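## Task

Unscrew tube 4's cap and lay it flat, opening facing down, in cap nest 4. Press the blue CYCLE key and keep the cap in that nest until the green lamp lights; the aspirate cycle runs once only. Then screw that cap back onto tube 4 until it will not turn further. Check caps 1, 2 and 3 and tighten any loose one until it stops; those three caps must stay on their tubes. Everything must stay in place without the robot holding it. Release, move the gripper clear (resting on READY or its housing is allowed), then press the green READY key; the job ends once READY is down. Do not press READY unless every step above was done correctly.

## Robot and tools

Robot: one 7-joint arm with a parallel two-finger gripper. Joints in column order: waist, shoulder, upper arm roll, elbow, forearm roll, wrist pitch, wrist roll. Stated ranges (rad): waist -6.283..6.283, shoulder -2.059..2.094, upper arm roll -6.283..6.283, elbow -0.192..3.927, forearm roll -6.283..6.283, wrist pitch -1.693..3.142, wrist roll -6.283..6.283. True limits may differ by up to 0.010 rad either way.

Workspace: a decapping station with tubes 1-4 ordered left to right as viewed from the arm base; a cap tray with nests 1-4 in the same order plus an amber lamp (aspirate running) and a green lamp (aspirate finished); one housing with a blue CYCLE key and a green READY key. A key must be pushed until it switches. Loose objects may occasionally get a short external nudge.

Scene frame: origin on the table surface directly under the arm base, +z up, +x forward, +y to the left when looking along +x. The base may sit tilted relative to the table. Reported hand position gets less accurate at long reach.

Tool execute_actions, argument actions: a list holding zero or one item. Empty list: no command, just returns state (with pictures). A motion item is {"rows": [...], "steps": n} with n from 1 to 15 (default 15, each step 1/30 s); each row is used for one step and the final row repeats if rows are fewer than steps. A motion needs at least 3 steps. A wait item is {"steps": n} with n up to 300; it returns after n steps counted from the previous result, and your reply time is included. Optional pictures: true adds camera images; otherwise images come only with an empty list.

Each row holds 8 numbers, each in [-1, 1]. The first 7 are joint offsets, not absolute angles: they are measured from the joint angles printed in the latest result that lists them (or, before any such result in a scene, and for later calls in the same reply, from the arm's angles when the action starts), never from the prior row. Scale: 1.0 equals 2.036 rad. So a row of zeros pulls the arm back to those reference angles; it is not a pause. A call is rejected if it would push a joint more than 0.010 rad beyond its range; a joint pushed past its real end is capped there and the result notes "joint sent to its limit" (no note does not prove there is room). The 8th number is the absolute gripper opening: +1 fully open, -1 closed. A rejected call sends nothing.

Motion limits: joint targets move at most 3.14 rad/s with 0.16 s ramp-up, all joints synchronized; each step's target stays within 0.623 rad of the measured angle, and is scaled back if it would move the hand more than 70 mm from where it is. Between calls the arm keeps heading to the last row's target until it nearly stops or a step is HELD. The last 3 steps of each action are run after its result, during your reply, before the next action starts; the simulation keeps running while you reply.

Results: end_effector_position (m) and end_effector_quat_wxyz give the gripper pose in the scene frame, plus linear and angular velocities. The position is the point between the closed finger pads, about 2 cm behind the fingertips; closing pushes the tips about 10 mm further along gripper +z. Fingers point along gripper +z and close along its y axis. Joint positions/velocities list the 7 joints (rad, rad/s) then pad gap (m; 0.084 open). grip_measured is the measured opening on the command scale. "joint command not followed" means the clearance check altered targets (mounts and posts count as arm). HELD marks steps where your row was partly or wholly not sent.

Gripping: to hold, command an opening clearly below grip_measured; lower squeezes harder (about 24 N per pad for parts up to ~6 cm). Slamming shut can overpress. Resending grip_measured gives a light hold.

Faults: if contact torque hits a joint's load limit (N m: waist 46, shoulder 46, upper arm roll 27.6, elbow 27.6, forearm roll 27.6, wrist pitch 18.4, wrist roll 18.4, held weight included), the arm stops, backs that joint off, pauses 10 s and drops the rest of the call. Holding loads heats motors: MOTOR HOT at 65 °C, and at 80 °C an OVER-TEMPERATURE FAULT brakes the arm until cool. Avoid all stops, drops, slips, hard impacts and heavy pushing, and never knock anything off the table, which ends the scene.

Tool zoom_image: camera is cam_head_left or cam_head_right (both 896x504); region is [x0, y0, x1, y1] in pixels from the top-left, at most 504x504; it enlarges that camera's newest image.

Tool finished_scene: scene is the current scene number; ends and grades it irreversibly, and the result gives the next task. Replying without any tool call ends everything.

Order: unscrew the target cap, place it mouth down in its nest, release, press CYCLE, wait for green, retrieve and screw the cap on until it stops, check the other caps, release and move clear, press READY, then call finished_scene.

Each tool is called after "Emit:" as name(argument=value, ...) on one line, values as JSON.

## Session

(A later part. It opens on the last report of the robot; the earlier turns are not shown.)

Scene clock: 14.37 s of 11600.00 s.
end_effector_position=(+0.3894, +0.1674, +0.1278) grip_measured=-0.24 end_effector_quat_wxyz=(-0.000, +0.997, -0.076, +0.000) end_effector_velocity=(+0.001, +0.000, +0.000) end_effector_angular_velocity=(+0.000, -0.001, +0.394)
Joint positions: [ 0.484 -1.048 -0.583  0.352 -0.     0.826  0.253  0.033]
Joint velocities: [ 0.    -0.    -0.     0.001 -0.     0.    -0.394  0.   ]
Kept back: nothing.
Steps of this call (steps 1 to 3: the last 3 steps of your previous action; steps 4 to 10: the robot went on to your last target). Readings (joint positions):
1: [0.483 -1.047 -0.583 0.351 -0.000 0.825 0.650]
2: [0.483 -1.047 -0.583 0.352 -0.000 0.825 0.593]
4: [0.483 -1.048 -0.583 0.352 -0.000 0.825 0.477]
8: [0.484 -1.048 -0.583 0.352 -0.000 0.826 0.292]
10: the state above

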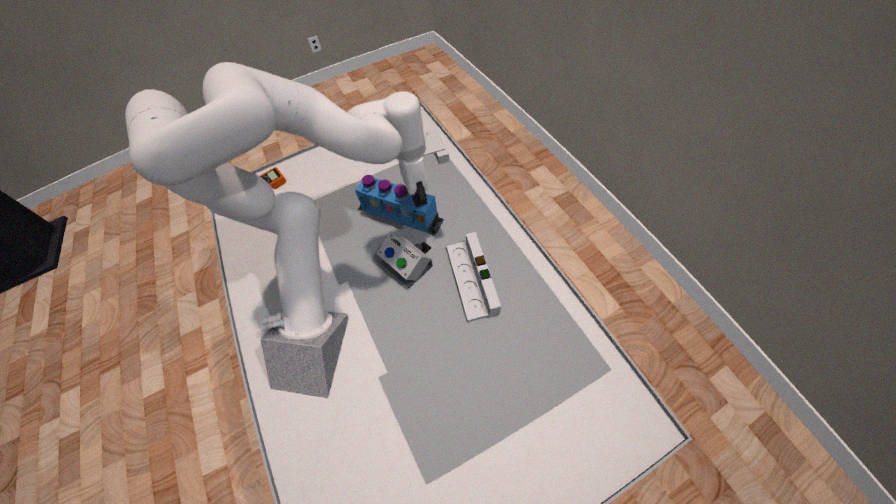

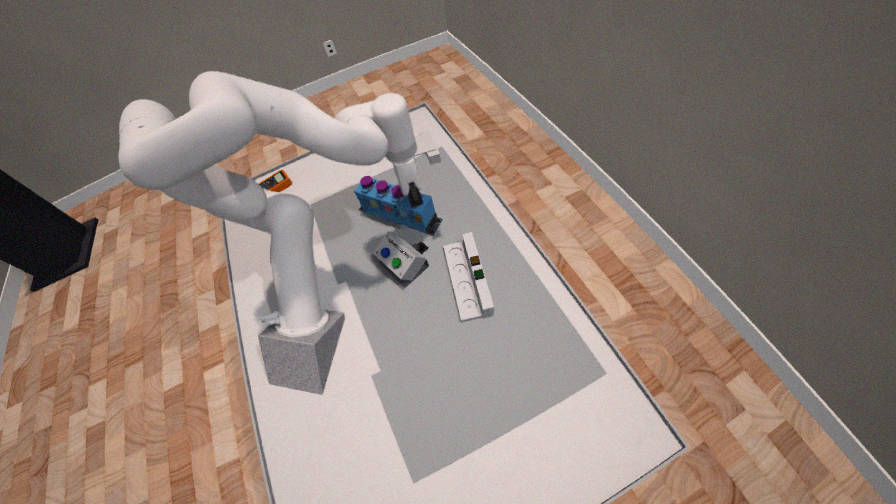

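Emit:
execute_actions(actions=[{"rows": [[0,0,0,0,0,0,-0.04,-0.9],[0,0,0,0,0,0,-0.065,-0.9],[0,0,0,0,0,0,-0.09,-0.9],[0,0,0,0,0,0,-0.115,-0.9],[0,0,0,0,0,0,-0.14,-0.9],[0,0,0,0,0,0,-0.165,-0.9],[0,0,0,0,0,0,-0.19,-0.9],[0,0,0,0,0,0,-0.215,-0.9],[0,0,0,0,0,0,-0.24,-0.9],[0,0,0,0,0,0,-0.265,-0.9],[0,0,0,0,0,0,-0.29,-0.9],[0,0,0,0,0,0,-0.315,-0.9],[0,0,0,0,0,0,-0.34,-0.9],[0,0,0,0,0,0,-0.37,-0.9],[0,0,0,0,0,0,-0.4,-0.9]], "steps": 15}])

Emit:
execute_actions(actions=[{"steps": 10}], pictures=true)

Emit:
zoom_image(camera="cam_head_left", region=[380, 150, 450, 220])

Scene clock: 15.00 s of 11600.00 s.
end_effector_position=(+0.3895, +0.1675, +0.1280) grip_measured=-0.24 end_effector_quat_wxyz=(-0.000, +0.993, +0.118, +0.001) end_effector_velocity=(+0.000, +0.000, +0.001) end_effector_angular_velocity=(-0.000, -0.001, +1.435)
Joint positions: [ 0.484 -1.048 -0.583  0.352  0.     0.826 -0.136  0.033]
Joint velocities: [ 0.    -0.001 -0.001  0.001  0.     0.001 -1.435  0.   ]
Steps of this call (steps 1 to 7: the robot went on to your last target; steps 8 to 19: the first 12 steps of this action). Readings (joint positions):
8: [0.484 -1.048 -0.583 0.352 -0.000 0.826 0.219]
9: [0.484 -1.048 -0.583 0.352 0.000 0.826 0.213]
11: [0.484 -1.048 -0.583 0.352 0.000 0.826 0.180]
15: [0.484 -1.048 -0.583 0.352 0.000 0.826 0.046]
19: the state above

Scene clock: 15.33 s of 11600.00 s.
end_effector_position=(+0.3895, +0.1676, +0.1281) grip_measured=-0.24 end_effector_quat_wxyz=(-0.000, +0.950, +0.311, +0.001) end_effector_velocity=(+0.000, +0.000, +0.000) end_effector_angular_velocity=(+0.001, -0.000, +0.340)
Joint positions: [ 0.484 -1.048 -0.583  0.353  0.     0.826 -0.531  0.033]
Joint velocities: [ 0.     0.     0.     0.     0.002 -0.    -0.341  0.   ]
Kept back: nothing.
Steps of this call (steps 1 to 3: the last 3 steps of your previous action; steps 4 to 10: the robot went on to your last target). Readings (joint positions):
1: [0.484 -1.048 -0.583 0.352 0.000 0.826 -0.185]
2: [0.484 -1.048 -0.583 0.352 0.000 0.826 -0.234]
4: [0.484 -1.048 -0.583 0.352 0.000 0.826 -0.335]
8: [0.484 -1.048 -0.583 0.353 0.000 0.826 -0.497]
10: the state above

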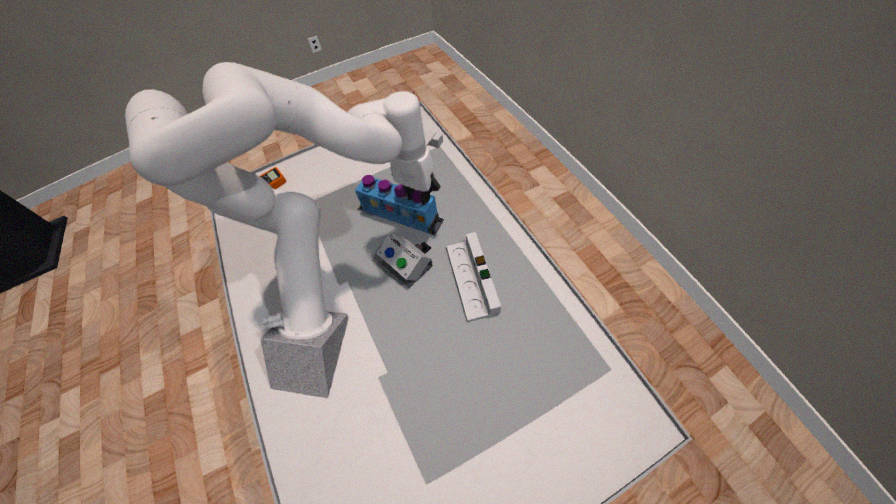

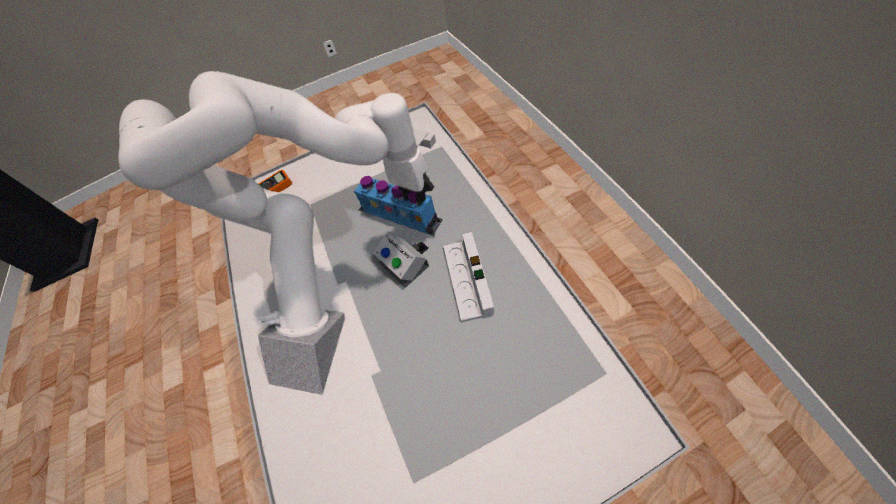

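Region (380, 150, 450, 220) of cam_head_left's 896x504 image, scaled by 7.200, with more detail than that image has.

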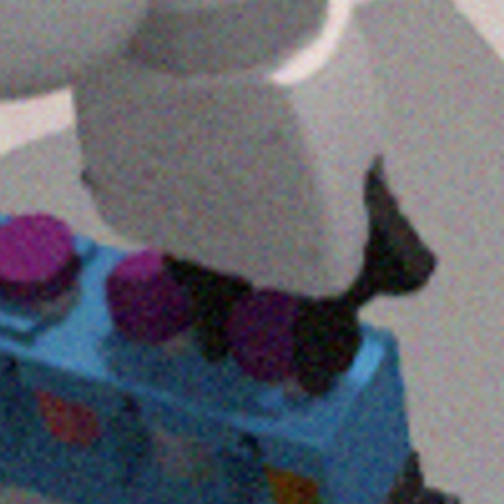

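Emit:
execute_actions(actions=[{"rows": [[-0.0006,-0.0008,0.0003,0.0009,0,0.0019,-1.0,-0.9]], "steps": 15}])

Emit:
execute_actions(actions=[{"steps": 12}])

Scene clock: 15.83 s of 11600.00 s.
end_effector_position=(+0.3892, +0.1669, +0.1284) grip_measured=-0.24 end_effector_quat_wxyz=(+0.000, +0.780, +0.625, -0.000) end_effector_velocity=(+0.001, -0.000, +0.002) end_effector_angular_velocity=(+0.001, -0.001, +2.674)
Joint positions: [ 0.482 -1.049 -0.583  0.353 -0.001  0.829 -1.251  0.033]
Joint velocities: [-0.003 -0.002 -0.     0.004  0.     0.005 -2.676  0.   ]
Steps of this call (steps 1 to 3: the robot went on to your last target; steps 4 to 15: the first 12 steps of this action). Readings (joint positions):
4: [0.484 -1.048 -0.583 0.353 0.000 0.826 -0.555]
5: [0.484 -1.048 -0.583 0.353 0.000 0.826 -0.563]
7: [0.483 -1.048 -0.583 0.353 0.000 0.826 -0.612]
11: [0.483 -1.048 -0.583 0.353 -0.000 0.828 -0.890]
15: the state above

Scene clock: 16.23 s of 11600.00 s.
end_effector_position=(+0.3897, +0.1674, +0.1291) grip_measured=-0.24 end_effector_quat_wxyz=(+0.000, +0.359, +0.933, +0.000) end_effector_velocity=(+0.001, +0.001, +0.001) end_effector_angular_velocity=(-0.001, -0.003, +2.229)
Joint positions: [ 0.482 -1.05  -0.583  0.354 -0.     0.83  -2.306  0.034]
Joint velocities: [ 0.002 -0.002  0.002  0.002  0.001 -0.    -2.226 -0.   ]
Kept back: nothing.
Steps of this call (steps 1 to 3: the last 3 steps of your previous action; steps 4 to 12: the robot went on to your last target). Readings (joint positions):
1: [0.482 -1.049 -0.583 0.353 -0.001 0.830 -1.341]
2: [0.482 -1.049 -0.583 0.353 -0.001 0.830 -1.430]
4: [0.482 -1.049 -0.583 0.354 -0.001 0.830 -1.608]
8: [0.482 -1.049 -0.583 0.354 -0.000 0.830 -1.964]
12: the state above

Emit:
execute_actions(actions=[{"rows": [[-0.0006,-0.0008,0.0003,0.0009,0,0.0019,-1.0,-0.9]], "steps": 15}])

Emit:
execute_actions(actions=[{"steps": 10}])

Scene clock: 16.73 s of 11600.00 s.
end_effector_position=(+0.3896, +0.1678, +0.1296) grip_measured=-0.24 end_effector_quat_wxyz=(+0.000, -0.107, +0.994, +0.000) end_effector_velocity=(-0.001, +0.001, +0.001) end_effector_angular_velocity=(-0.002, +0.004, +2.673)
Joint positions: [ 0.482 -1.051 -0.581  0.356  0.001  0.833 -3.254  0.033]
Joint velocities: [-0.    -0.003  0.002  0.003  0.001  0.012 -2.671 -0.   ]
Steps of this call (steps 1 to 3: the robot went on to your last target; steps 4 to 15: the first 12 steps of this action). Readings (joint positions):
4: [0.482 -1.050 -0.582 0.355 0.000 0.830 -2.503]
5: [0.482 -1.050 -0.582 0.355 0.000 0.830 -2.529]
7: [0.482 -1.050 -0.582 0.355 0.000 0.830 -2.599]
11: [0.482 -1.050 -0.582 0.355 0.000 0.831 -2.893]
15: the state above

Scene clock: 17.07 s of 11600.00 s.
end_effector_position=(+0.3893, +0.1673, +0.1298) grip_measured=-0.24 end_effector_quat_wxyz=(-0.000, -0.514, +0.858, +0.000) end_effector_velocity=(-0.000, -0.004, +0.001) end_effector_angular_velocity=(-0.002, +0.000, +2.039)
Joint positions: [ 0.481 -1.052 -0.582  0.356 -0.     0.835 -4.121  0.033]
Joint velocities: [-0.007 -0.    -0.007  0.001 -0.005  0.005 -2.048 -0.   ]
Kept back: nothing.
Steps of this call (steps 1 to 3: the last 3 steps of your previous action; steps 4 to 10: the robot went on to your last target). Readings (joint positions):
1: [0.482 -1.051 -0.581 0.356 0.001 0.833 -3.344]
2: [0.482 -1.051 -0.581 0.356 0.001 0.833 -3.433]
4: [0.482 -1.051 -0.581 0.356 0.001 0.834 -3.611]
8: [0.481 -1.052 -0.581 0.356 0.000 0.835 -3.965]
10: the state above

Emit:
execute_actions(actions=[{"rows": [[-0.001,-0.0014,0.0005,0.0016,0,0.0032,-0.874,-0.9]], "steps": 15}])

Emit:
execute_actions(actions=[{"steps": 16}], pictures=true)

Emit:
zoom_image(camera="cam_head_left", region=[380, 150, 450, 220])

Scene clock: 17.63 s of 11600.00 s.
end_effector_position=(+0.3894, +0.1672, +0.1310) grip_measured=-0.25 end_effector_quat_wxyz=(+0.000, +0.839, -0.545, -0.000) end_effector_velocity=(+0.005, -0.009, +0.012) end_effector_angular_velocity=(-0.004, -0.010, +2.653)
Joint positions: [ 0.479 -1.053 -0.581  0.358 -0.001  0.84  -5.03   0.033]
Joint velocities: [-0.024 -0.01  -0.014  0.022 -0.012  0.031 -2.674 -0.001]
Steps of this call (steps 1 to 5: the robot went on to your last target; steps 6 to 17: the first 12 steps of this action). Readings (joint positions):
6: [0.481 -1.052 -0.582 0.356 -0.000 0.835 -4.317]
7: [0.481 -1.052 -0.582 0.356 -0.000 0.835 -4.331]
9: [0.480 -1.052 -0.582 0.356 -0.000 0.835 -4.386]
13: [0.480 -1.052 -0.582 0.357 -0.000 0.838 -4.669]
17: the state above

Scene clock: 18.17 s of 11600.00 s.
end_effector_position=(+0.3894, +0.1673, +0.1315) grip_measured=-0.25 end_effector_quat_wxyz=(+0.000, +0.989, -0.146, -0.000) end_effector_velocity=(-0.000, -0.000, -0.000) end_effector_angular_velocity=(+0.002, +0.001, +0.107)
Joint positions: [ 0.479 -1.054 -0.581  0.359 -0.     0.842 -5.89   0.033]
Joint velocities: [-0.    -0.    -0.002  0.     0.001  0.001 -0.109  0.   ]
Kept back: nothing.
Steps of this call (steps 1 to 3: the last 3 steps of your previous action; steps 4 to 16: the robot went on to your last target). Readings (joint positions):
1: [0.478 -1.054 -0.582 0.359 -0.001 0.841 -5.120]
2: [0.478 -1.054 -0.582 0.359 -0.001 0.842 -5.209]
4: [0.478 -1.054 -0.582 0.359 -0.001 0.842 -5.387]
8: [0.478 -1.054 -0.581 0.359 -0.000 0.842 -5.709]
16: the state above

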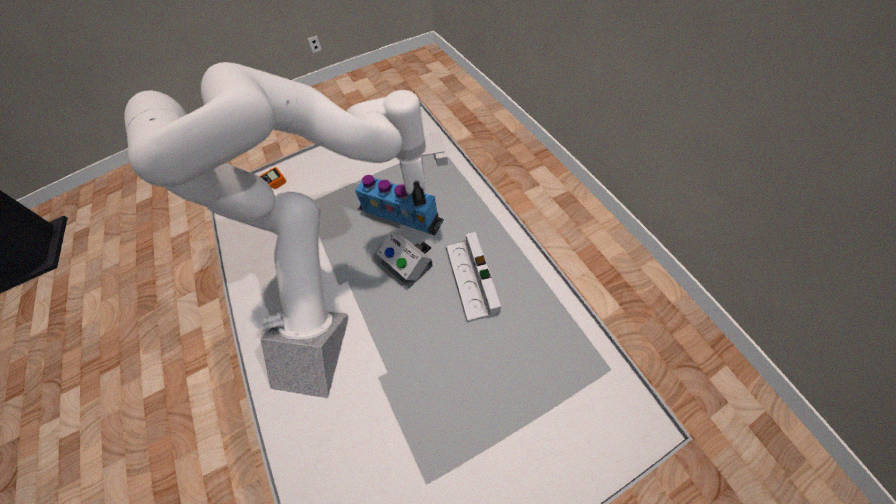

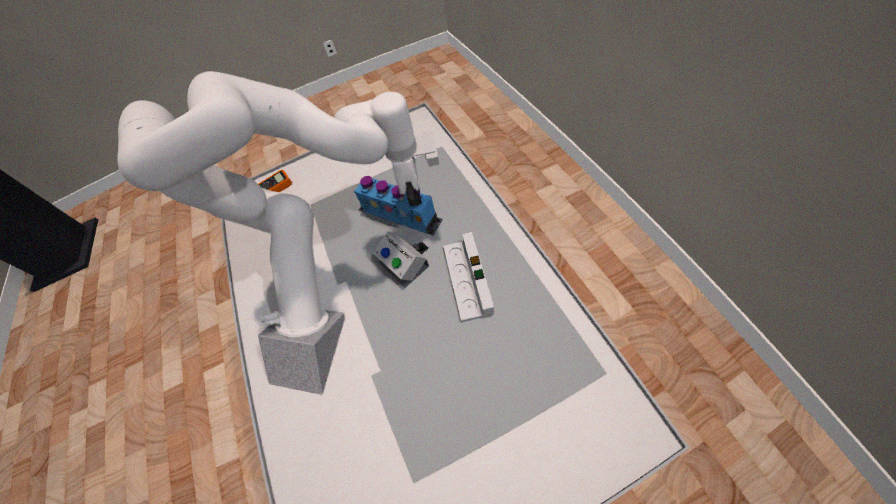

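Region (380, 150, 450, 220) of cam_head_left's 896x504 image, scaled by 7.200, with more detail than that image has.

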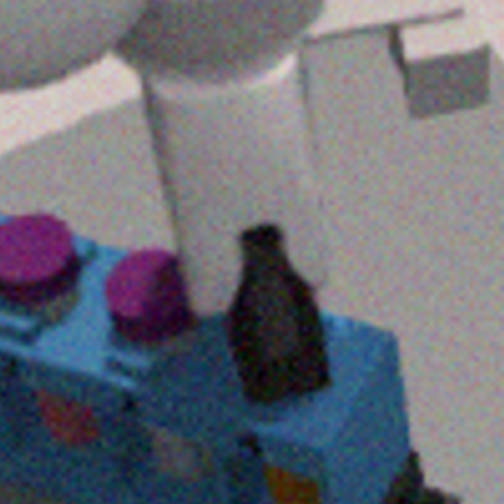

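Emit:
execute_actions(actions=[{"rows": [[-0.002,-0.0028,0.0009,0.0029,0,0.0062,0,-0.9],[-0.004,-0.0056,0.0019,0.0058,0,0.0125,0,-0.9],[-0.006,-0.0084,0.0028,0.0088,0,0.0187,0,-0.9],[-0.008,-0.0112,0.0038,0.0117,0,0.025,0,-0.9],[-0.0104,-0.014,0.0047,0.0146,0,0.031,0,-0.9],[-0.0124,-0.0168,0.0056,0.0175,0,0.0374,0,-0.9],[-0.0145,-0.0196,0.0066,0.0204,0,0.0436,0,-0.9],[-0.0166,-0.0224,0.0075,0.0234,0,0.05,0,-0.9],[-0.0186,-0.0252,0.0085,0.0263,0,0.056,0,-0.9],[-0.0207,-0.028,0.0094,0.0292,0,0.0623,0,-0.9]], "steps": 15}])

Emit:
execute_actions(actions=[{"steps": 8}], pictures=true)

Emit:
zoom_image(camera="cam_head_left", region=[380, 150, 450, 220])

Scene clock: 18.97 s of 11600.00 s.
end_effector_position=(+0.3882, +0.1666, +0.1558) grip_measured=-0.24 end_effector_quat_wxyz=(+0.001, +0.989, -0.146, -0.003) end_effector_velocity=(+0.021, +0.003, +0.100) end_effector_angular_velocity=(+0.009, -0.078, -0.003)
Joint positions: [ 0.446 -1.098 -0.567  0.402 -0.001  0.942 -5.89   0.033]
Joint velocities: [-0.102 -0.143  0.047  0.179  0.002  0.269  0.003  0.   ]
Steps of this call (steps 1 to 12: the robot went on to your last target; steps 13 to 24: the first 12 steps of this action). Readings (joint positions):
13: [0.479 -1.054 -0.581 0.359 -0.000 0.842 -5.900]
14: [0.478 -1.055 -0.581 0.360 -0.000 0.844 -5.899]
16: [0.475 -1.059 -0.579 0.364 -0.000 0.854 -5.895]
20: [0.462 -1.076 -0.574 0.378 -0.001 0.896 -5.891]
24: the state above

Scene clock: 19.23 s of 11600.00 s.
end_effector_position=(+0.3892, +0.1670, +0.1643) grip_measured=-0.24 end_effector_quat_wxyz=(+0.000, +0.989, -0.146, -0.001) end_effector_velocity=(+0.001, +0.000, +0.005) end_effector_angular_velocity=(-0.000, -0.004, +0.002)
Joint positions: [ 0.437 -1.11  -0.562  0.417 -0.     0.967 -5.89   0.033]
Joint velocities: [-0.005 -0.007  0.003  0.01  -0.     0.015  0.    -0.   ]
Kept back: nothing.
Steps of this call (steps 1 to 3: the last 3 steps of your previous action; steps 4 to 8: the robot went on to your last target). Readings (joint positions):
1: [0.443 -1.102 -0.566 0.407 -0.001 0.950 -5.890]
2: [0.441 -1.105 -0.565 0.411 -0.001 0.956 -5.890]
4: [0.438 -1.108 -0.563 0.415 -0.000 0.963 -5.890]
8: the state above

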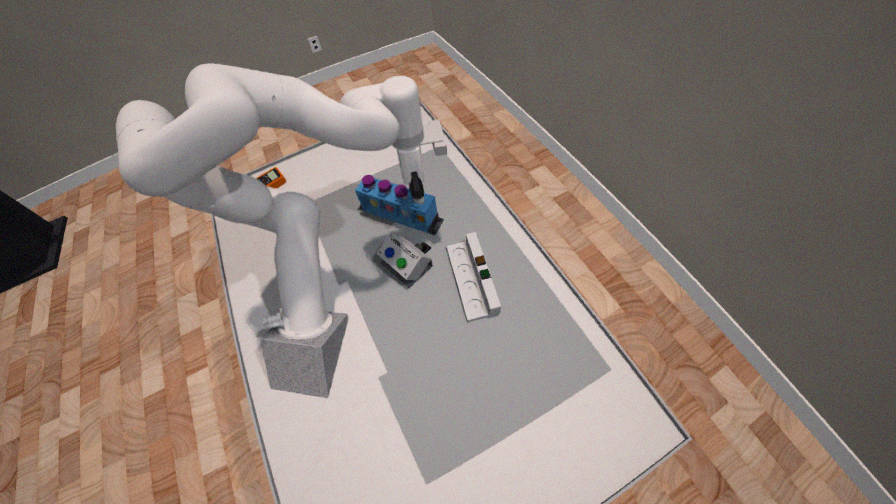

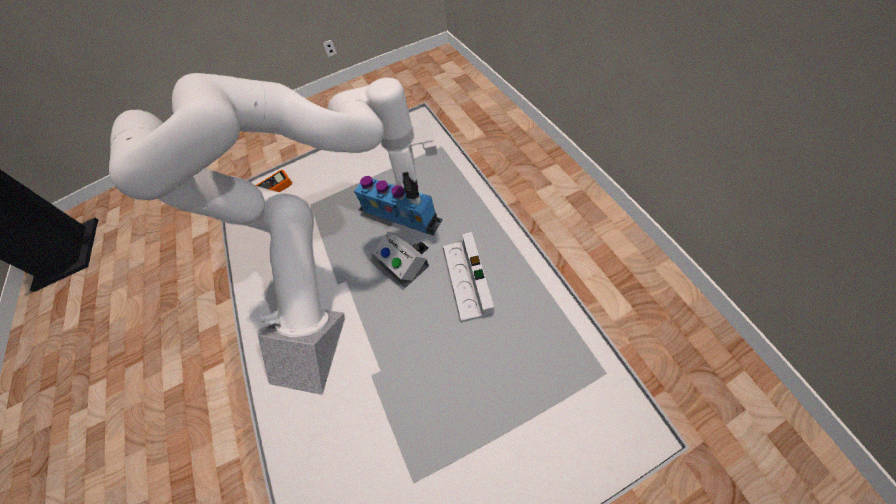

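Region (380, 150, 450, 220) of cam_head_left's 896x504 image, scaled by 7.200, with more detail than that image has.

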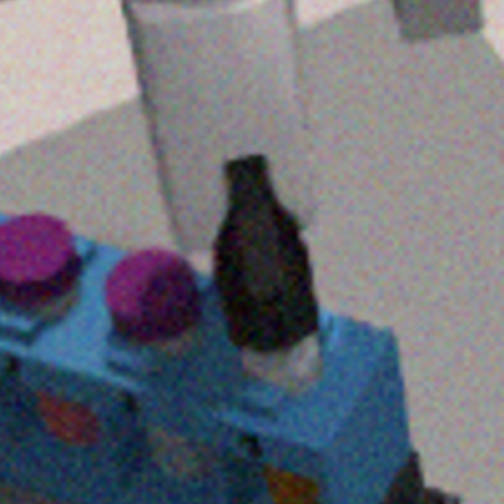

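Emit:
execute_actions(actions=[{"rows": [[0.1236,0.1033,-0.2918,0.0522,0,-0.0903,1.0,-0.9]], "steps": 15}])

Emit:
execute_actions(actions=[{"steps": 8}])

Scene clock: 20.77 s of 11600.00 s.
end_effector_position=(+0.4227, +0.0951, +0.1310) grip_measured=-0.24 end_effector_quat_wxyz=(-0.060, +0.839, -0.539, -0.042) end_effector_velocity=(+0.049, -0.247, -0.117) end_effector_angular_velocity=(+0.161, +0.442, -3.209)
Joint positions: [ 0.612 -0.964 -0.976  0.491 -0.     0.84  -5.331  0.033]
Joint velocities: [ 0.468  0.392 -1.095  0.191  0.002 -0.342  2.421 -0.   ]
Steps of this call (steps 1 to 30: the robot went on to your last target; steps 31 to 34: nothing new was sent; steps 35 to 46: the first 12 steps of this action). Readings (joint positions):
35: [0.437 -1.111 -0.562 0.418 -0.000 0.969 -5.890]
36: [0.439 -1.110 -0.566 0.419 -0.000 0.967 -5.884]
38: [0.457 -1.095 -0.607 0.427 -0.000 0.953 -5.838]
42: [0.541 -1.024 -0.809 0.463 -0.000 0.892 -5.614]
46: the state above

Scene clock: 21.03 s of 11600.00 s.
end_effector_position=(+0.4271, +0.0556, +0.1133) grip_measured=-0.24 end_effector_quat_wxyz=(+0.044, -0.552, +0.830, +0.066) end_effector_velocity=(+0.004, -0.045, -0.018) end_effector_angular_velocity=(-0.001, +0.432, -2.751)
Joint positions: [ 0.681 -0.906 -1.138  0.52  -0.     0.789 -4.626  0.033]
Joint velocities: [ 0.076  0.061 -0.17   0.033 -0.002 -0.059  2.659 -0.   ]
Kept back: nothing.
Steps of this call (steps 1 to 3: the last 3 steps of your previous action; steps 4 to 8: the robot went on to your last target). Readings (joint positions):
1: [0.627 -0.951 -1.011 0.497 -0.000 0.829 -5.247]
2: [0.640 -0.940 -1.043 0.503 -0.000 0.819 -5.161]
4: [0.661 -0.923 -1.092 0.511 -0.000 0.804 -4.983]
8: the state above

Emit:
execute_actions(actions=[{"rows": [[0.1075,0.1084,-0.2852,0.0569,0,-0.0773,1.0,-0.9]], "steps": 15}])

Emit:
execute_actions(actions=[{"steps": 8}])

Scene clock: 21.90 s of 11600.00 s.
end_effector_position=(+0.4122, -0.0525, +0.0846) grip_measured=-0.24 end_effector_quat_wxyz=(-0.004, +0.159, +0.986, +0.049) end_effector_velocity=(-0.085, -0.311, -0.050) end_effector_angular_velocity=(-0.281, +0.262, -2.558)
Joint positions: [ 0.812 -0.775 -1.486  0.589 -0.     0.695 -3.408  0.033]
Joint velocities: [ 0.349  0.354 -0.926  0.184  0.002 -0.249  1.859  0.   ]
Steps of this call (steps 1 to 14: the robot went on to your last target; steps 15 to 26: the first 12 steps of this action). Readings (joint positions):
15: [0.689 -0.900 -1.156 0.523 -0.000 0.784 -3.864]
16: [0.690 -0.898 -1.160 0.524 -0.000 0.782 -3.856]
18: [0.707 -0.882 -1.201 0.533 -0.000 0.770 -3.806]
22: [0.763 -0.825 -1.355 0.563 -0.000 0.730 -3.626]
26: the state above

Scene clock: 22.17 s of 11600.00 s.
end_effector_position=(+0.3893, -0.1197, +0.0796) grip_measured=-0.24 end_effector_quat_wxyz=(-0.004, +0.514, +0.858, +0.009) end_effector_velocity=(-0.055, -0.138, +0.002) end_effector_angular_velocity=(-0.185, +0.068, -2.238)
Joint positions: [ 0.885 -0.7   -1.681  0.628 -0.     0.643 -2.793  0.033]
Joint velocities: [ 0.15   0.152 -0.394  0.08   0.    -0.109  1.956 -0.   ]
Kept back: nothing.
Steps of this call (steps 1 to 3: the last 3 steps of your previous action; steps 4 to 8: the robot went on to your last target). Readings (joint positions):
1: [0.824 -0.763 -1.516 0.595 -0.000 0.687 -3.343]
2: [0.835 -0.752 -1.546 0.601 -0.000 0.679 -3.273]
4: [0.855 -0.730 -1.601 0.612 -0.000 0.664 -3.114]
8: the state above

Emit:
execute_actions(actions=[{"rows": [[0.0272,0.0052,-0.0339,0.0007,0,-0.0216,0.494,-0.9]], "steps": 15}])

Emit:
execute_actions(actions=[{"steps": 10}], pictures=true)

Emit:
zoom_image(camera="cam_head_left", region=[440, 255, 520, 335])

Emit:
zoom_image(camera="cam_head_right", region=[430, 255, 510, 335])

Scene clock: 22.70 s of 11600.00 s.
end_effector_position=(+0.3840, -0.1326, +0.0711) grip_measured=-0.24 end_effector_quat_wxyz=(-0.001, +0.827, +0.562, +0.000) end_effector_velocity=(+0.002, -0.003, -0.014) end_effector_angular_velocity=(-0.009, -0.002, -1.727)
Joint positions: [ 0.935 -0.69  -1.745  0.629 -0.     0.603 -1.95   0.033]
Joint velocities: [ 0.063 -0.004 -0.05  -0.005 -0.001 -0.054  1.727 -0.   ]
Steps of this call (steps 1 to 4: the robot went on to your last target; steps 5 to 16: the first 12 steps of this action). Readings (joint positions):
5: [0.897 -0.688 -1.712 0.634 -0.000 0.634 -2.623]
6: [0.898 -0.688 -1.714 0.634 -0.000 0.633 -2.607]
8: [0.902 -0.687 -1.719 0.634 -0.000 0.630 -2.549]
12: [0.920 -0.689 -1.734 0.631 -0.000 0.615 -2.264]
16: the state above

Scene clock: 23.03 s of 11600.00 s.
end_effector_position=(+0.3841, -0.1331, +0.0702) grip_measured=-0.24 end_effector_quat_wxyz=(-0.000, +0.869, +0.495, +0.000) end_effector_velocity=(+0.001, +0.000, -0.000) end_effector_angular_velocity=(-0.001, -0.000, -0.041)
Joint positions: [ 0.94  -0.69  -1.749  0.629 -0.     0.599 -1.792  0.033]
Joint velocities: [ 0.002 -0.     0.001 -0.    -0.001 -0.002  0.043 -0.   ]
Kept back: nothing.
Steps of this call (steps 1 to 3: the last 3 steps of your previous action; steps 4 to 10: the robot went on to your last target). Readings (joint positions):
1: [0.937 -0.690 -1.746 0.629 -0.000 0.602 -1.900]
2: [0.938 -0.690 -1.747 0.629 -0.000 0.601 -1.864]
4: [0.939 -0.690 -1.749 0.629 -0.000 0.600 -1.824]
8: [0.940 -0.690 -1.749 0.629 -0.000 0.599 -1.796]
10: the state above

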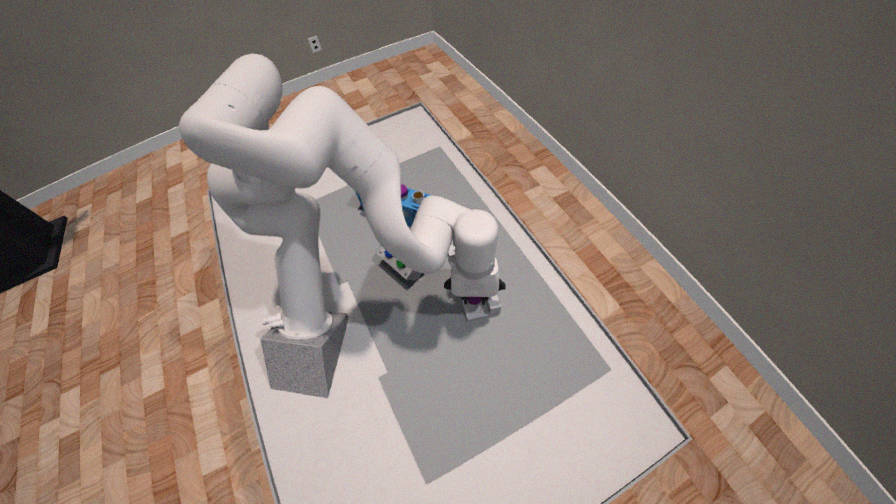

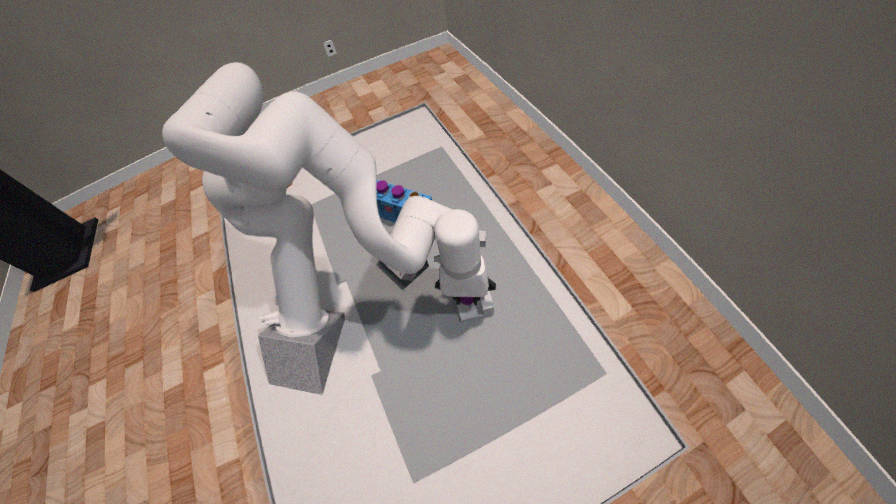

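Region (440, 255, 520, 335) of cam_head_left's 896x504 image, scaled by 6.300, with more detail than that image has.

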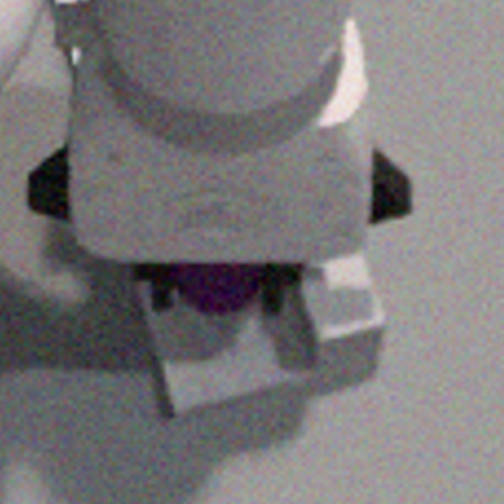

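Region (430, 255, 510, 335) of cam_head_right's 896x504 image, scaled by 6.300, with more detail than that image has.

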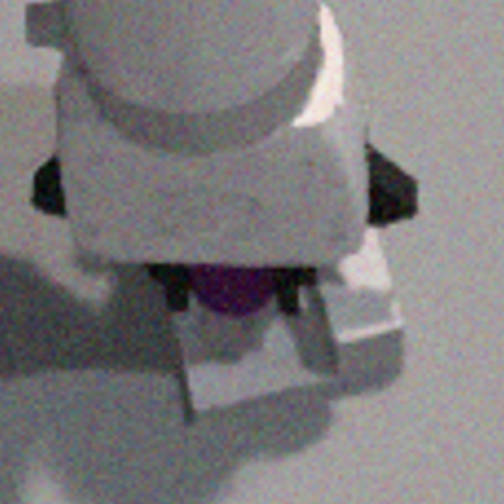

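Emit:
execute_actions(actions=[{"rows": [[0,0,0,0,0,0,0.508,-0.9],[0,0,0,0,0,0,0.508,-0.9],[0,0,0,0,0,0,0.508,-0.9],[0,0,0,0,0,0,0.508,-0.9],[0,0,0,0,0,0,0.508,-0.9],[0,0,0,0,0,0,0.508,-0.9],[0,0,0,0,0,0,0.508,-0.9],[0,0,0,0,0,0,0.508,-0.9],[0,0,0,0,0,0,0.508,-0.9],[0,0,0,0,0,0,0.508,-0.9],[0,0,0,0,0,0,0.508,-0.9],[0,0,0,0,0,0,0.508,-0.9],[0.018,-0.0025,-0.014,-0.001,0,-0.013,0.508,-0.9],[0.036,-0.005,-0.028,-0.002,0,-0.026,0.508,-0.9],[0.0552,-0.0077,-0.0423,-0.0028,0,-0.0391,0.508,-0.9]], "steps": 15}])

Emit:
execute_actions(actions=[{"steps": 20}], pictures=true)

Emit:
zoom_image(camera="cam_head_left", region=[440, 255, 520, 335])

Emit:
zoom_image(camera="cam_head_right", region=[430, 255, 510, 335])

Scene clock: 24.13 s of 11600.00 s.
end_effector_position=(+0.3842, -0.1331, +0.0702) grip_measured=-0.24 end_effector_quat_wxyz=(-0.000, +0.985, +0.171, +0.000) end_effector_velocity=(-0.000, -0.000, +0.000) end_effector_angular_velocity=(-0.000, +0.001, -2.510)
Joint positions: [ 0.94  -0.69  -1.749  0.629 -0.     0.599 -1.101  0.033]
Joint velocities: [-0.001  0.    -0.     0.    -0.001  0.     2.509 -0.   ]
Steps of this call (steps 1 to 21: the robot went on to your last target; steps 22 to 33: the first 12 steps of this action). Readings (joint positions):
22: [0.940 -0.690 -1.750 0.629 -0.000 0.599 -1.787]
23: [0.940 -0.690 -1.750 0.629 -0.000 0.599 -1.782]
25: [0.940 -0.690 -1.750 0.629 -0.000 0.599 -1.735]
29: [0.940 -0.690 -1.749 0.629 -0.000 0.599 -1.459]
33: the state above

Scene clock: 24.80 s of 11600.00 s.
end_effector_position=(+0.3852, -0.1343, +0.0453) grip_measured=-0.24 end_effector_quat_wxyz=(+0.000, +1.000, +0.001, +0.000) end_effector_velocity=(+0.000, +0.001, -0.001) end_effector_angular_velocity=(+0.000, +0.001, -0.002)
Joint positions: [ 1.052 -0.705 -1.835  0.624 -0.     0.519 -0.758  0.033]
Joint velocities: [ 0.005 -0.001 -0.002 -0.001 -0.001 -0.003  0.004 -0.   ]
Kept back: nothing.
Steps of this call (steps 1 to 3: the last 3 steps of your previous action; steps 4 to 20: the robot went on to your last target). Readings (joint positions):
1: [0.940 -0.690 -1.749 0.629 -0.000 0.599 -1.021]
2: [0.941 -0.690 -1.750 0.629 -0.000 0.598 -0.951]
4: [0.960 -0.692 -1.766 0.630 -0.000 0.583 -0.852]
8: [1.029 -0.702 -1.817 0.623 -0.000 0.537 -0.779]
20: the state above

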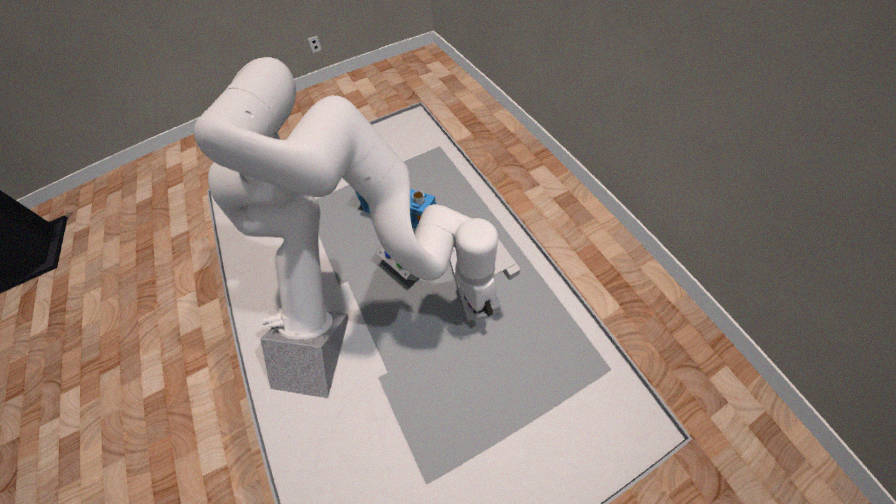

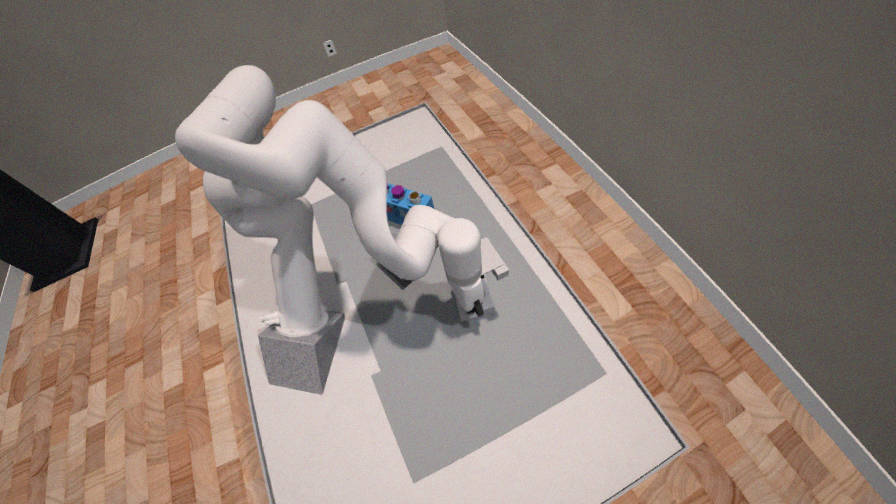

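Region (440, 255, 520, 335) of cam_head_left's 896x504 image, scaled by 6.300, with more detail than that image has.

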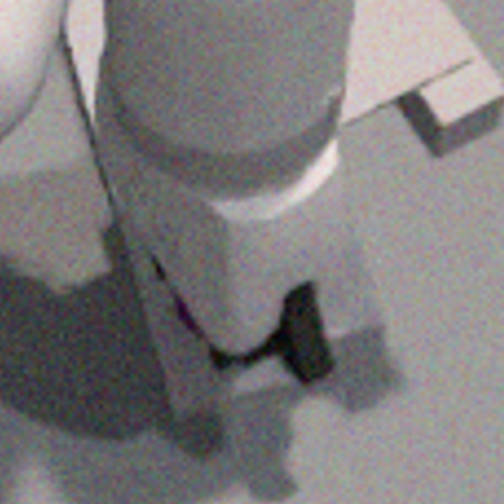

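Region (430, 255, 510, 335) of cam_head_right's 896x504 image, scaled by 6.300, with more detail than that image has.

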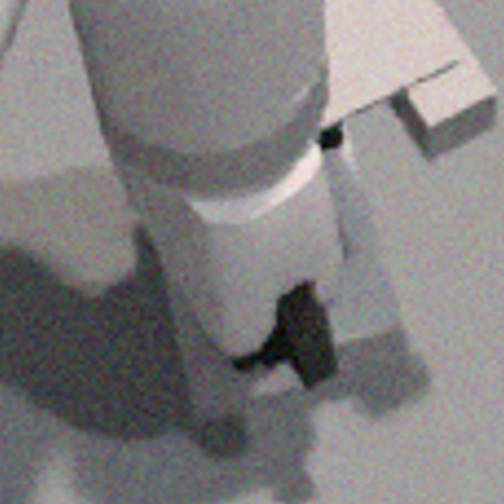

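Emit:
execute_actions(actions=[{"rows": [[0,0,0,0,0,0,0.06,-0.9],[0,0,0,0,0,0,0.127,-0.9],[0,0,0,0,0,0,0.127,-0.9],[0,0,0,0,0,0,0.127,-0.9],[0.0033,-0.0006,-0.0025,-0.0002,0,-0.0024,0.127,-0.9],[0.0066,-0.0013,-0.005,-0.0003,0,-0.0048,0.127,-0.9],[0.0099,-0.0019,-0.0075,-0.0005,0,-0.0072,0.127,-0.9],[0.0132,-0.0026,-0.01,-0.0007,0,-0.0097,0.127,-0.9],[0.0164,-0.0032,-0.0125,-0.0008,0,-0.012,0.127,-0.9],[0.0197,-0.0038,-0.015,-0.001,0,-0.0145,0.127,-0.9],[0.023,-0.0045,-0.0175,-0.0011,0,-0.0169,0.127,-0.9],[0.0263,-0.0051,-0.02,-0.0013,0,-0.0193,0.127,-0.9]], "steps": 15}])

Emit:
execute_actions(actions=[{"steps": 12}])

Scene clock: 25.50 s of 11600.00 s.
end_effector_position=(+0.3853, -0.1343, +0.0390) grip_measured=-0.24 end_effector_quat_wxyz=(+0.000, +0.993, -0.121, +0.000) end_effector_velocity=(-0.001, +0.001, -0.043) end_effector_angular_velocity=(+0.004, +0.003, -0.155)
Joint positions: [ 1.079 -0.711 -1.856  0.622 -0.     0.499 -0.514  0.033]
Joint velocities: [ 0.185 -0.036 -0.14  -0.012  0.001 -0.133  0.155 -0.   ]
Steps of this call (steps 1 to 9: the robot went on to your last target; steps 10 to 21: the first 12 steps of this action). Readings (joint positions):
10: [1.052 -0.705 -1.836 0.624 -0.000 0.519 -0.757]
11: [1.052 -0.705 -1.835 0.624 -0.000 0.519 -0.752]
13: [1.052 -0.705 -1.835 0.624 -0.000 0.519 -0.706]
17: [1.057 -0.706 -1.839 0.624 -0.000 0.515 -0.562]
21: the state above

Scene clock: 25.90 s of 11600.00 s.
end_effector_position=(+0.3866, -0.1362, +0.0350) grip_measured=-0.24 end_effector_quat_wxyz=(+0.002, +0.992, -0.129, +0.002) end_effector_velocity=(-0.000, +0.001, -0.001) end_effector_angular_velocity=(+0.001, +0.001, +0.001)
Joint positions: [ 1.102 -0.714 -1.874  0.625 -0.     0.481 -0.5    0.033]
Joint velocities: [ 0.004 -0.001 -0.002 -0.002 -0.002 -0.003  0.001  0.   ]
Kept back: nothing.
Steps of this call (steps 1 to 3: the last 3 steps of your previous action; steps 4 to 12: the robot went on to your last target). Readings (joint positions):
1: [1.086 -0.712 -1.861 0.622 -0.000 0.495 -0.509]
2: [1.091 -0.713 -1.865 0.621 -0.000 0.491 -0.506]
4: [1.097 -0.714 -1.870 0.623 -0.000 0.485 -0.503]
8: [1.101 -0.714 -1.874 0.625 -0.000 0.482 -0.500]
12: the state above

Emit:
execute_actions(actions=[{"rows": [[-0.0051,0.0007,0.0043,-0.0015,0,0.0044,0,-0.9]], "steps": 15}])

Emit:
execute_actions(actions=[{"steps": 8}])

Scene clock: 26.47 s of 11600.00 s.
end_effector_position=(+0.3848, -0.1337, +0.0353) grip_measured=-0.24 end_effector_quat_wxyz=(-0.000, +0.992, -0.128, -0.000) end_effector_velocity=(-0.002, +0.003, +0.001) end_effector_angular_velocity=(+0.007, +0.006, -0.000)
Joint positions: [ 1.094 -0.714 -1.867  0.62  -0.     0.489 -0.5    0.033]
Joint velocities: [-0.008  0.002  0.008 -0.002  0.002  0.013  0.    -0.   ]
Steps of this call (steps 1 to 5: the robot went on to your last target; steps 6 to 17: the first 12 steps of this action). Readings (joint positions):
6: [1.103 -0.715 -1.875 0.624 -0.000 0.481 -0.500]
7: [1.102 -0.715 -1.874 0.624 -0.000 0.481 -0.500]
9: [1.099 -0.715 -1.872 0.623 -0.001 0.481 -0.500]
13: [1.095 -0.714 -1.869 0.621 -0.001 0.486 -0.500]
17: the state above

Scene clock: 26.73 s of 11600.00 s.
end_effector_position=(+0.3847, -0.1335, +0.0355) grip_measured=-0.24 end_effector_quat_wxyz=(-0.001, +0.992, -0.128, -0.001) end_effector_velocity=(-0.000, -0.000, +0.000) end_effector_angular_velocity=(+0.000, +0.000, -0.003)
Joint positions: [ 1.093 -0.713 -1.866  0.62  -0.     0.491 -0.5    0.033]
Joint velocities: [-0.001  0.001  0.     0.001  0.001  0.002  0.001 -0.   ]
Kept back: nothing.
Steps of this call (steps 1 to 3: the last 3 steps of your previous action; steps 4 to 8: the robot went on to your last target). Readings (joint positions):
1: [1.093 -0.714 -1.866 0.620 -0.000 0.489 -0.500]
2: [1.093 -0.714 -1.866 0.620 -0.000 0.490 -0.500]
4: [1.093 -0.713 -1.866 0.620 -0.000 0.490 -0.500]
8: the state above

Emit:
execute_actions(actions=[{"rows": [[0,0,0,0,0,0,0,-0.5],[0,0,0,0,0,0,0,-0.3],[0,0,0,0,0,0,0,-0.2],[0,0,0,0,0,0,0,-0.15],[0,0,0,0,0,0,0,-0.1],[0,0,0,0,0,0,0,-0.05],[0,0,0,0,0,0,0,0.0],[0,0,0,0,0,0,0,0.1],[0,0,0,0,0,0,0,0.2],[0,0,0,0,0,0,0,0.2],[0,0,0,0,0,0,0,0.2],[-0.02,0.003,0.015,0.001,0,0.014,0,0.2],[-0.045,0.006,0.034,0.003,0,0.032,0,0.2],[-0.07,0.01,0.053,0.005,0,0.05,0,0.2],[-0.095,0.0137,0.0724,0.0078,0,0.069,0,0.2]], "steps": 15}])

Emit:
execute_actions(actions=[{"steps": 12}])

Scene clock: 28.87 s of 11600.00 s.
end_effector_position=(+0.3847, -0.1335, +0.0355) grip_measured=+0.17 end_effector_quat_wxyz=(-0.001, +0.992, -0.128, -0.001) end_effector_velocity=(-0.001, +0.004, +0.008) end_effector_angular_velocity=(+0.009, +0.007, +0.004)
Joint positions: [ 1.092 -0.713 -1.866  0.62  -0.     0.491 -0.5    0.051]
Joint velocities: [-0.039  0.006  0.033  0.    -0.001  0.038 -0.     0.016]
Steps of this call (steps 1 to 15: the robot went on to your last target; steps 16 to 52: nothing new was sent; steps 53 to 64: the first 12 steps of this action). Readings (joint positions):
53: [1.092 -0.713 -1.866 0.622 -0.000 0.490 -0.500]
54: [1.092 -0.713 -1.866 0.622 -0.000 0.490 -0.500]
56: [1.092 -0.713 -1.866 0.621 -0.000 0.490 -0.500]
60: [1.093 -0.713 -1.866 0.620 -0.000 0.491 -0.500]
64: the state above

Scene clock: 29.27 s of 11600.00 s.
end_effector_position=(+0.3844, -0.1338, +0.0786) grip_measured=+0.19 end_effector_quat_wxyz=(+0.000, +0.992, -0.129, +0.001) end_effector_velocity=(-0.008, +0.015, +0.010) end_effector_angular_velocity=(+0.025, +0.030, +0.014)
Joint positions: [ 0.907 -0.687 -1.725  0.636 -0.     0.625 -0.5    0.052]
Joint velocities: [-0.078  0.01   0.075 -0.014 -0.001  0.075  0.    -0.   ]
Kept back: nothing.
Steps of this call (steps 1 to 3: the last 3 steps of your previous action; steps 4 to 12: the robot went on to your last target). Readings (joint positions):
1: [1.088 -0.713 -1.862 0.620 -0.000 0.494 -0.500]
2: [1.077 -0.711 -1.853 0.620 -0.000 0.503 -0.500]
4: [1.033 -0.705 -1.820 0.622 -0.000 0.535 -0.500]
8: [0.934 -0.690 -1.747 0.636 -0.000 0.603 -0.500]
12: the state above

Emit:
execute_actions(actions=[{"rows": [[-0.4496,-0.2313,0.4879,-0.18,0,0.33,-0.85,-1]], "steps": 15}])

Emit:
execute_actions(actions=[{"steps": 25}], pictures=true)

Emit:
zoom_image(camera="cam_head_left", region=[440, 265, 510, 335])

Scene clock: 29.97 s of 11600.00 s.
end_effector_position=(+0.3474, -0.0094, +0.0986) grip_measured=-1.00 end_effector_quat_wxyz=(-0.138, +0.986, +0.094, -0.014) end_effector_velocity=(-0.105, +0.311, +0.172) end_effector_angular_velocity=(+0.448, -0.368, +1.761)
Joint positions: [ 0.584 -0.89  -1.403  0.476 -0.     0.915 -0.816  0.   ]
Joint velocities: [-1.221 -0.613  1.221 -0.475  0.001  0.868 -1.218  0.   ]
Steps of this call (steps 1 to 9: the robot went on to your last target; steps 10 to 21: the first 12 steps of this action). Readings (joint positions):
10: [0.899 -0.686 -1.718 0.636 -0.000 0.631 -0.500]
11: [0.894 -0.689 -1.713 0.633 -0.000 0.636 -0.506]
13: [0.853 -0.720 -1.672 0.610 -0.000 0.678 -0.548]
17: [0.730 -0.808 -1.548 0.539 -0.000 0.798 -0.671]
21: the state above

Scene clock: 30.80 s of 11600.00 s.
end_effector_position=(+0.2710, +0.0723, +0.1589) grip_measured=-1.00 end_effector_quat_wxyz=(-0.092, +0.596, +0.797, -0.026) end_effector_velocity=(-0.002, +0.000, +0.001) end_effector_angular_velocity=(+0.011, -0.006, +0.116)
Joint positions: [-0.007 -1.157 -0.733  0.27  -0.     1.296 -2.219  0.   ]
Joint velocities: [-0.011 -0.006  0.014 -0.003 -0.     0.006 -0.115  0.   ]
Kept back: nothing.
Steps of this call (steps 1 to 3: the last 3 steps of your previous action; steps 4 to 25: the robot went on to your last target). Readings (joint positions):
1: [0.542 -0.910 -1.361 0.460 -0.000 0.944 -0.858]
2: [0.498 -0.931 -1.316 0.445 -0.000 0.973 -0.903]
4: [0.408 -0.971 -1.218 0.414 -0.000 1.030 -1.003]
8: [0.225 -1.053 -1.004 0.351 -0.000 1.147 -1.270]
25: the state above

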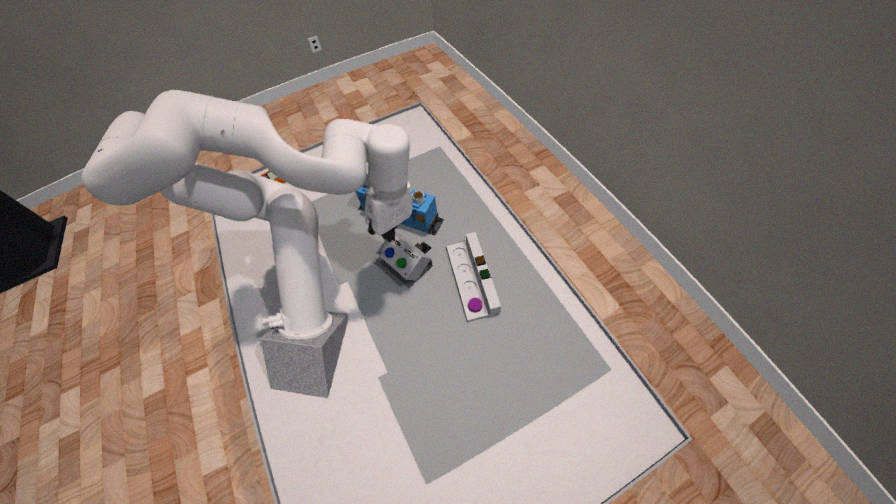

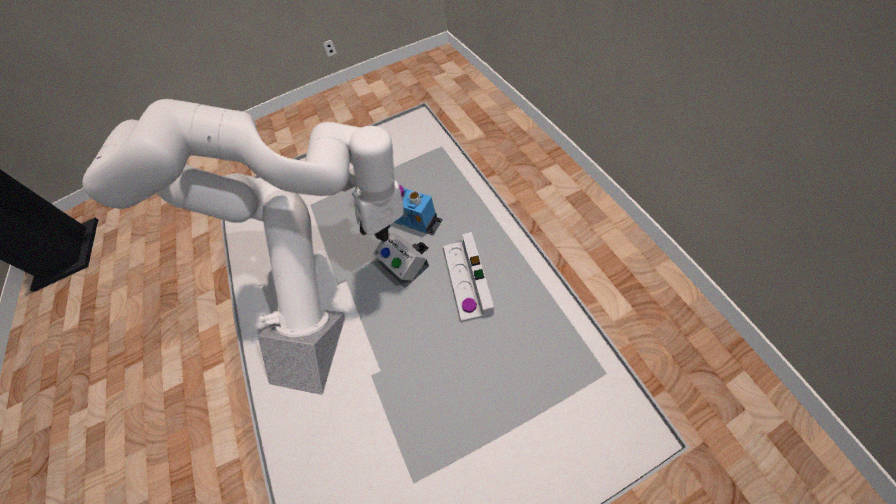

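Region (440, 265, 510, 335) of cam_head_left's 896x504 image, scaled by 7.200, with more detail than that image has.

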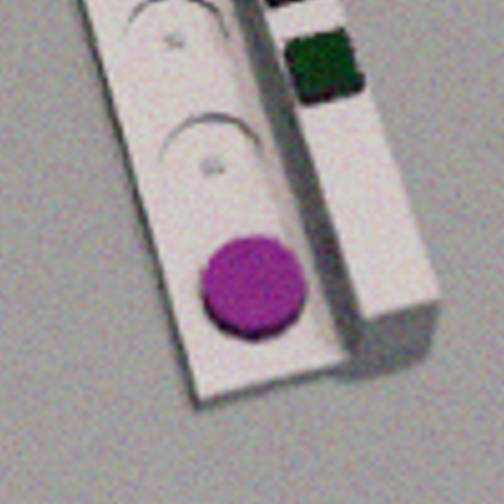

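Emit:
zoom_image(camera="cam_head_left", region=[455, 275, 495, 320])

Emit:
zoom_image(camera="cam_head_right", region=[449, 275, 489, 320])

Emit:
zoom_image(camera="cam_head_left", region=[360, 180, 440, 280])

Region (455, 275, 495, 320) of cam_head_left's 896x504 image, scaled by 11.200, with more detail than that image has.

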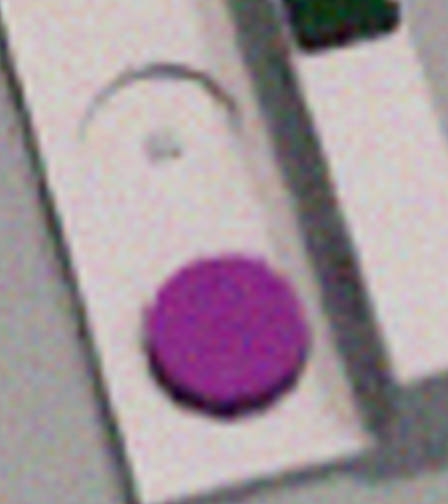

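Region (449, 275, 489, 320) of cam_head_right's 896x504 image, scaled by 11.200, with more detail than that image has.

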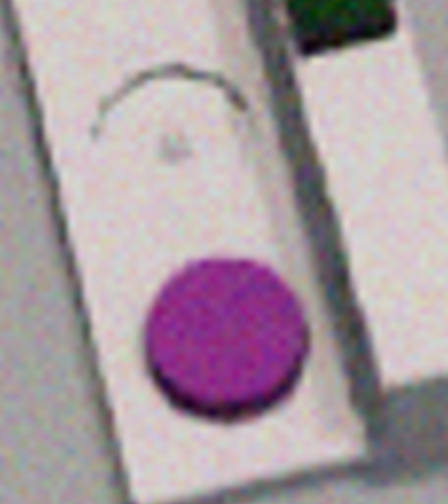

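Region (360, 180, 440, 280) of cam_head_left's 896x504 image, scaled by 5.040, with more detail than that image has; it fills the left 403 columns of this view, and the rest is white.

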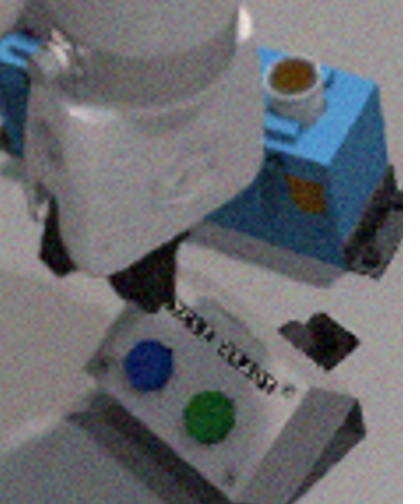

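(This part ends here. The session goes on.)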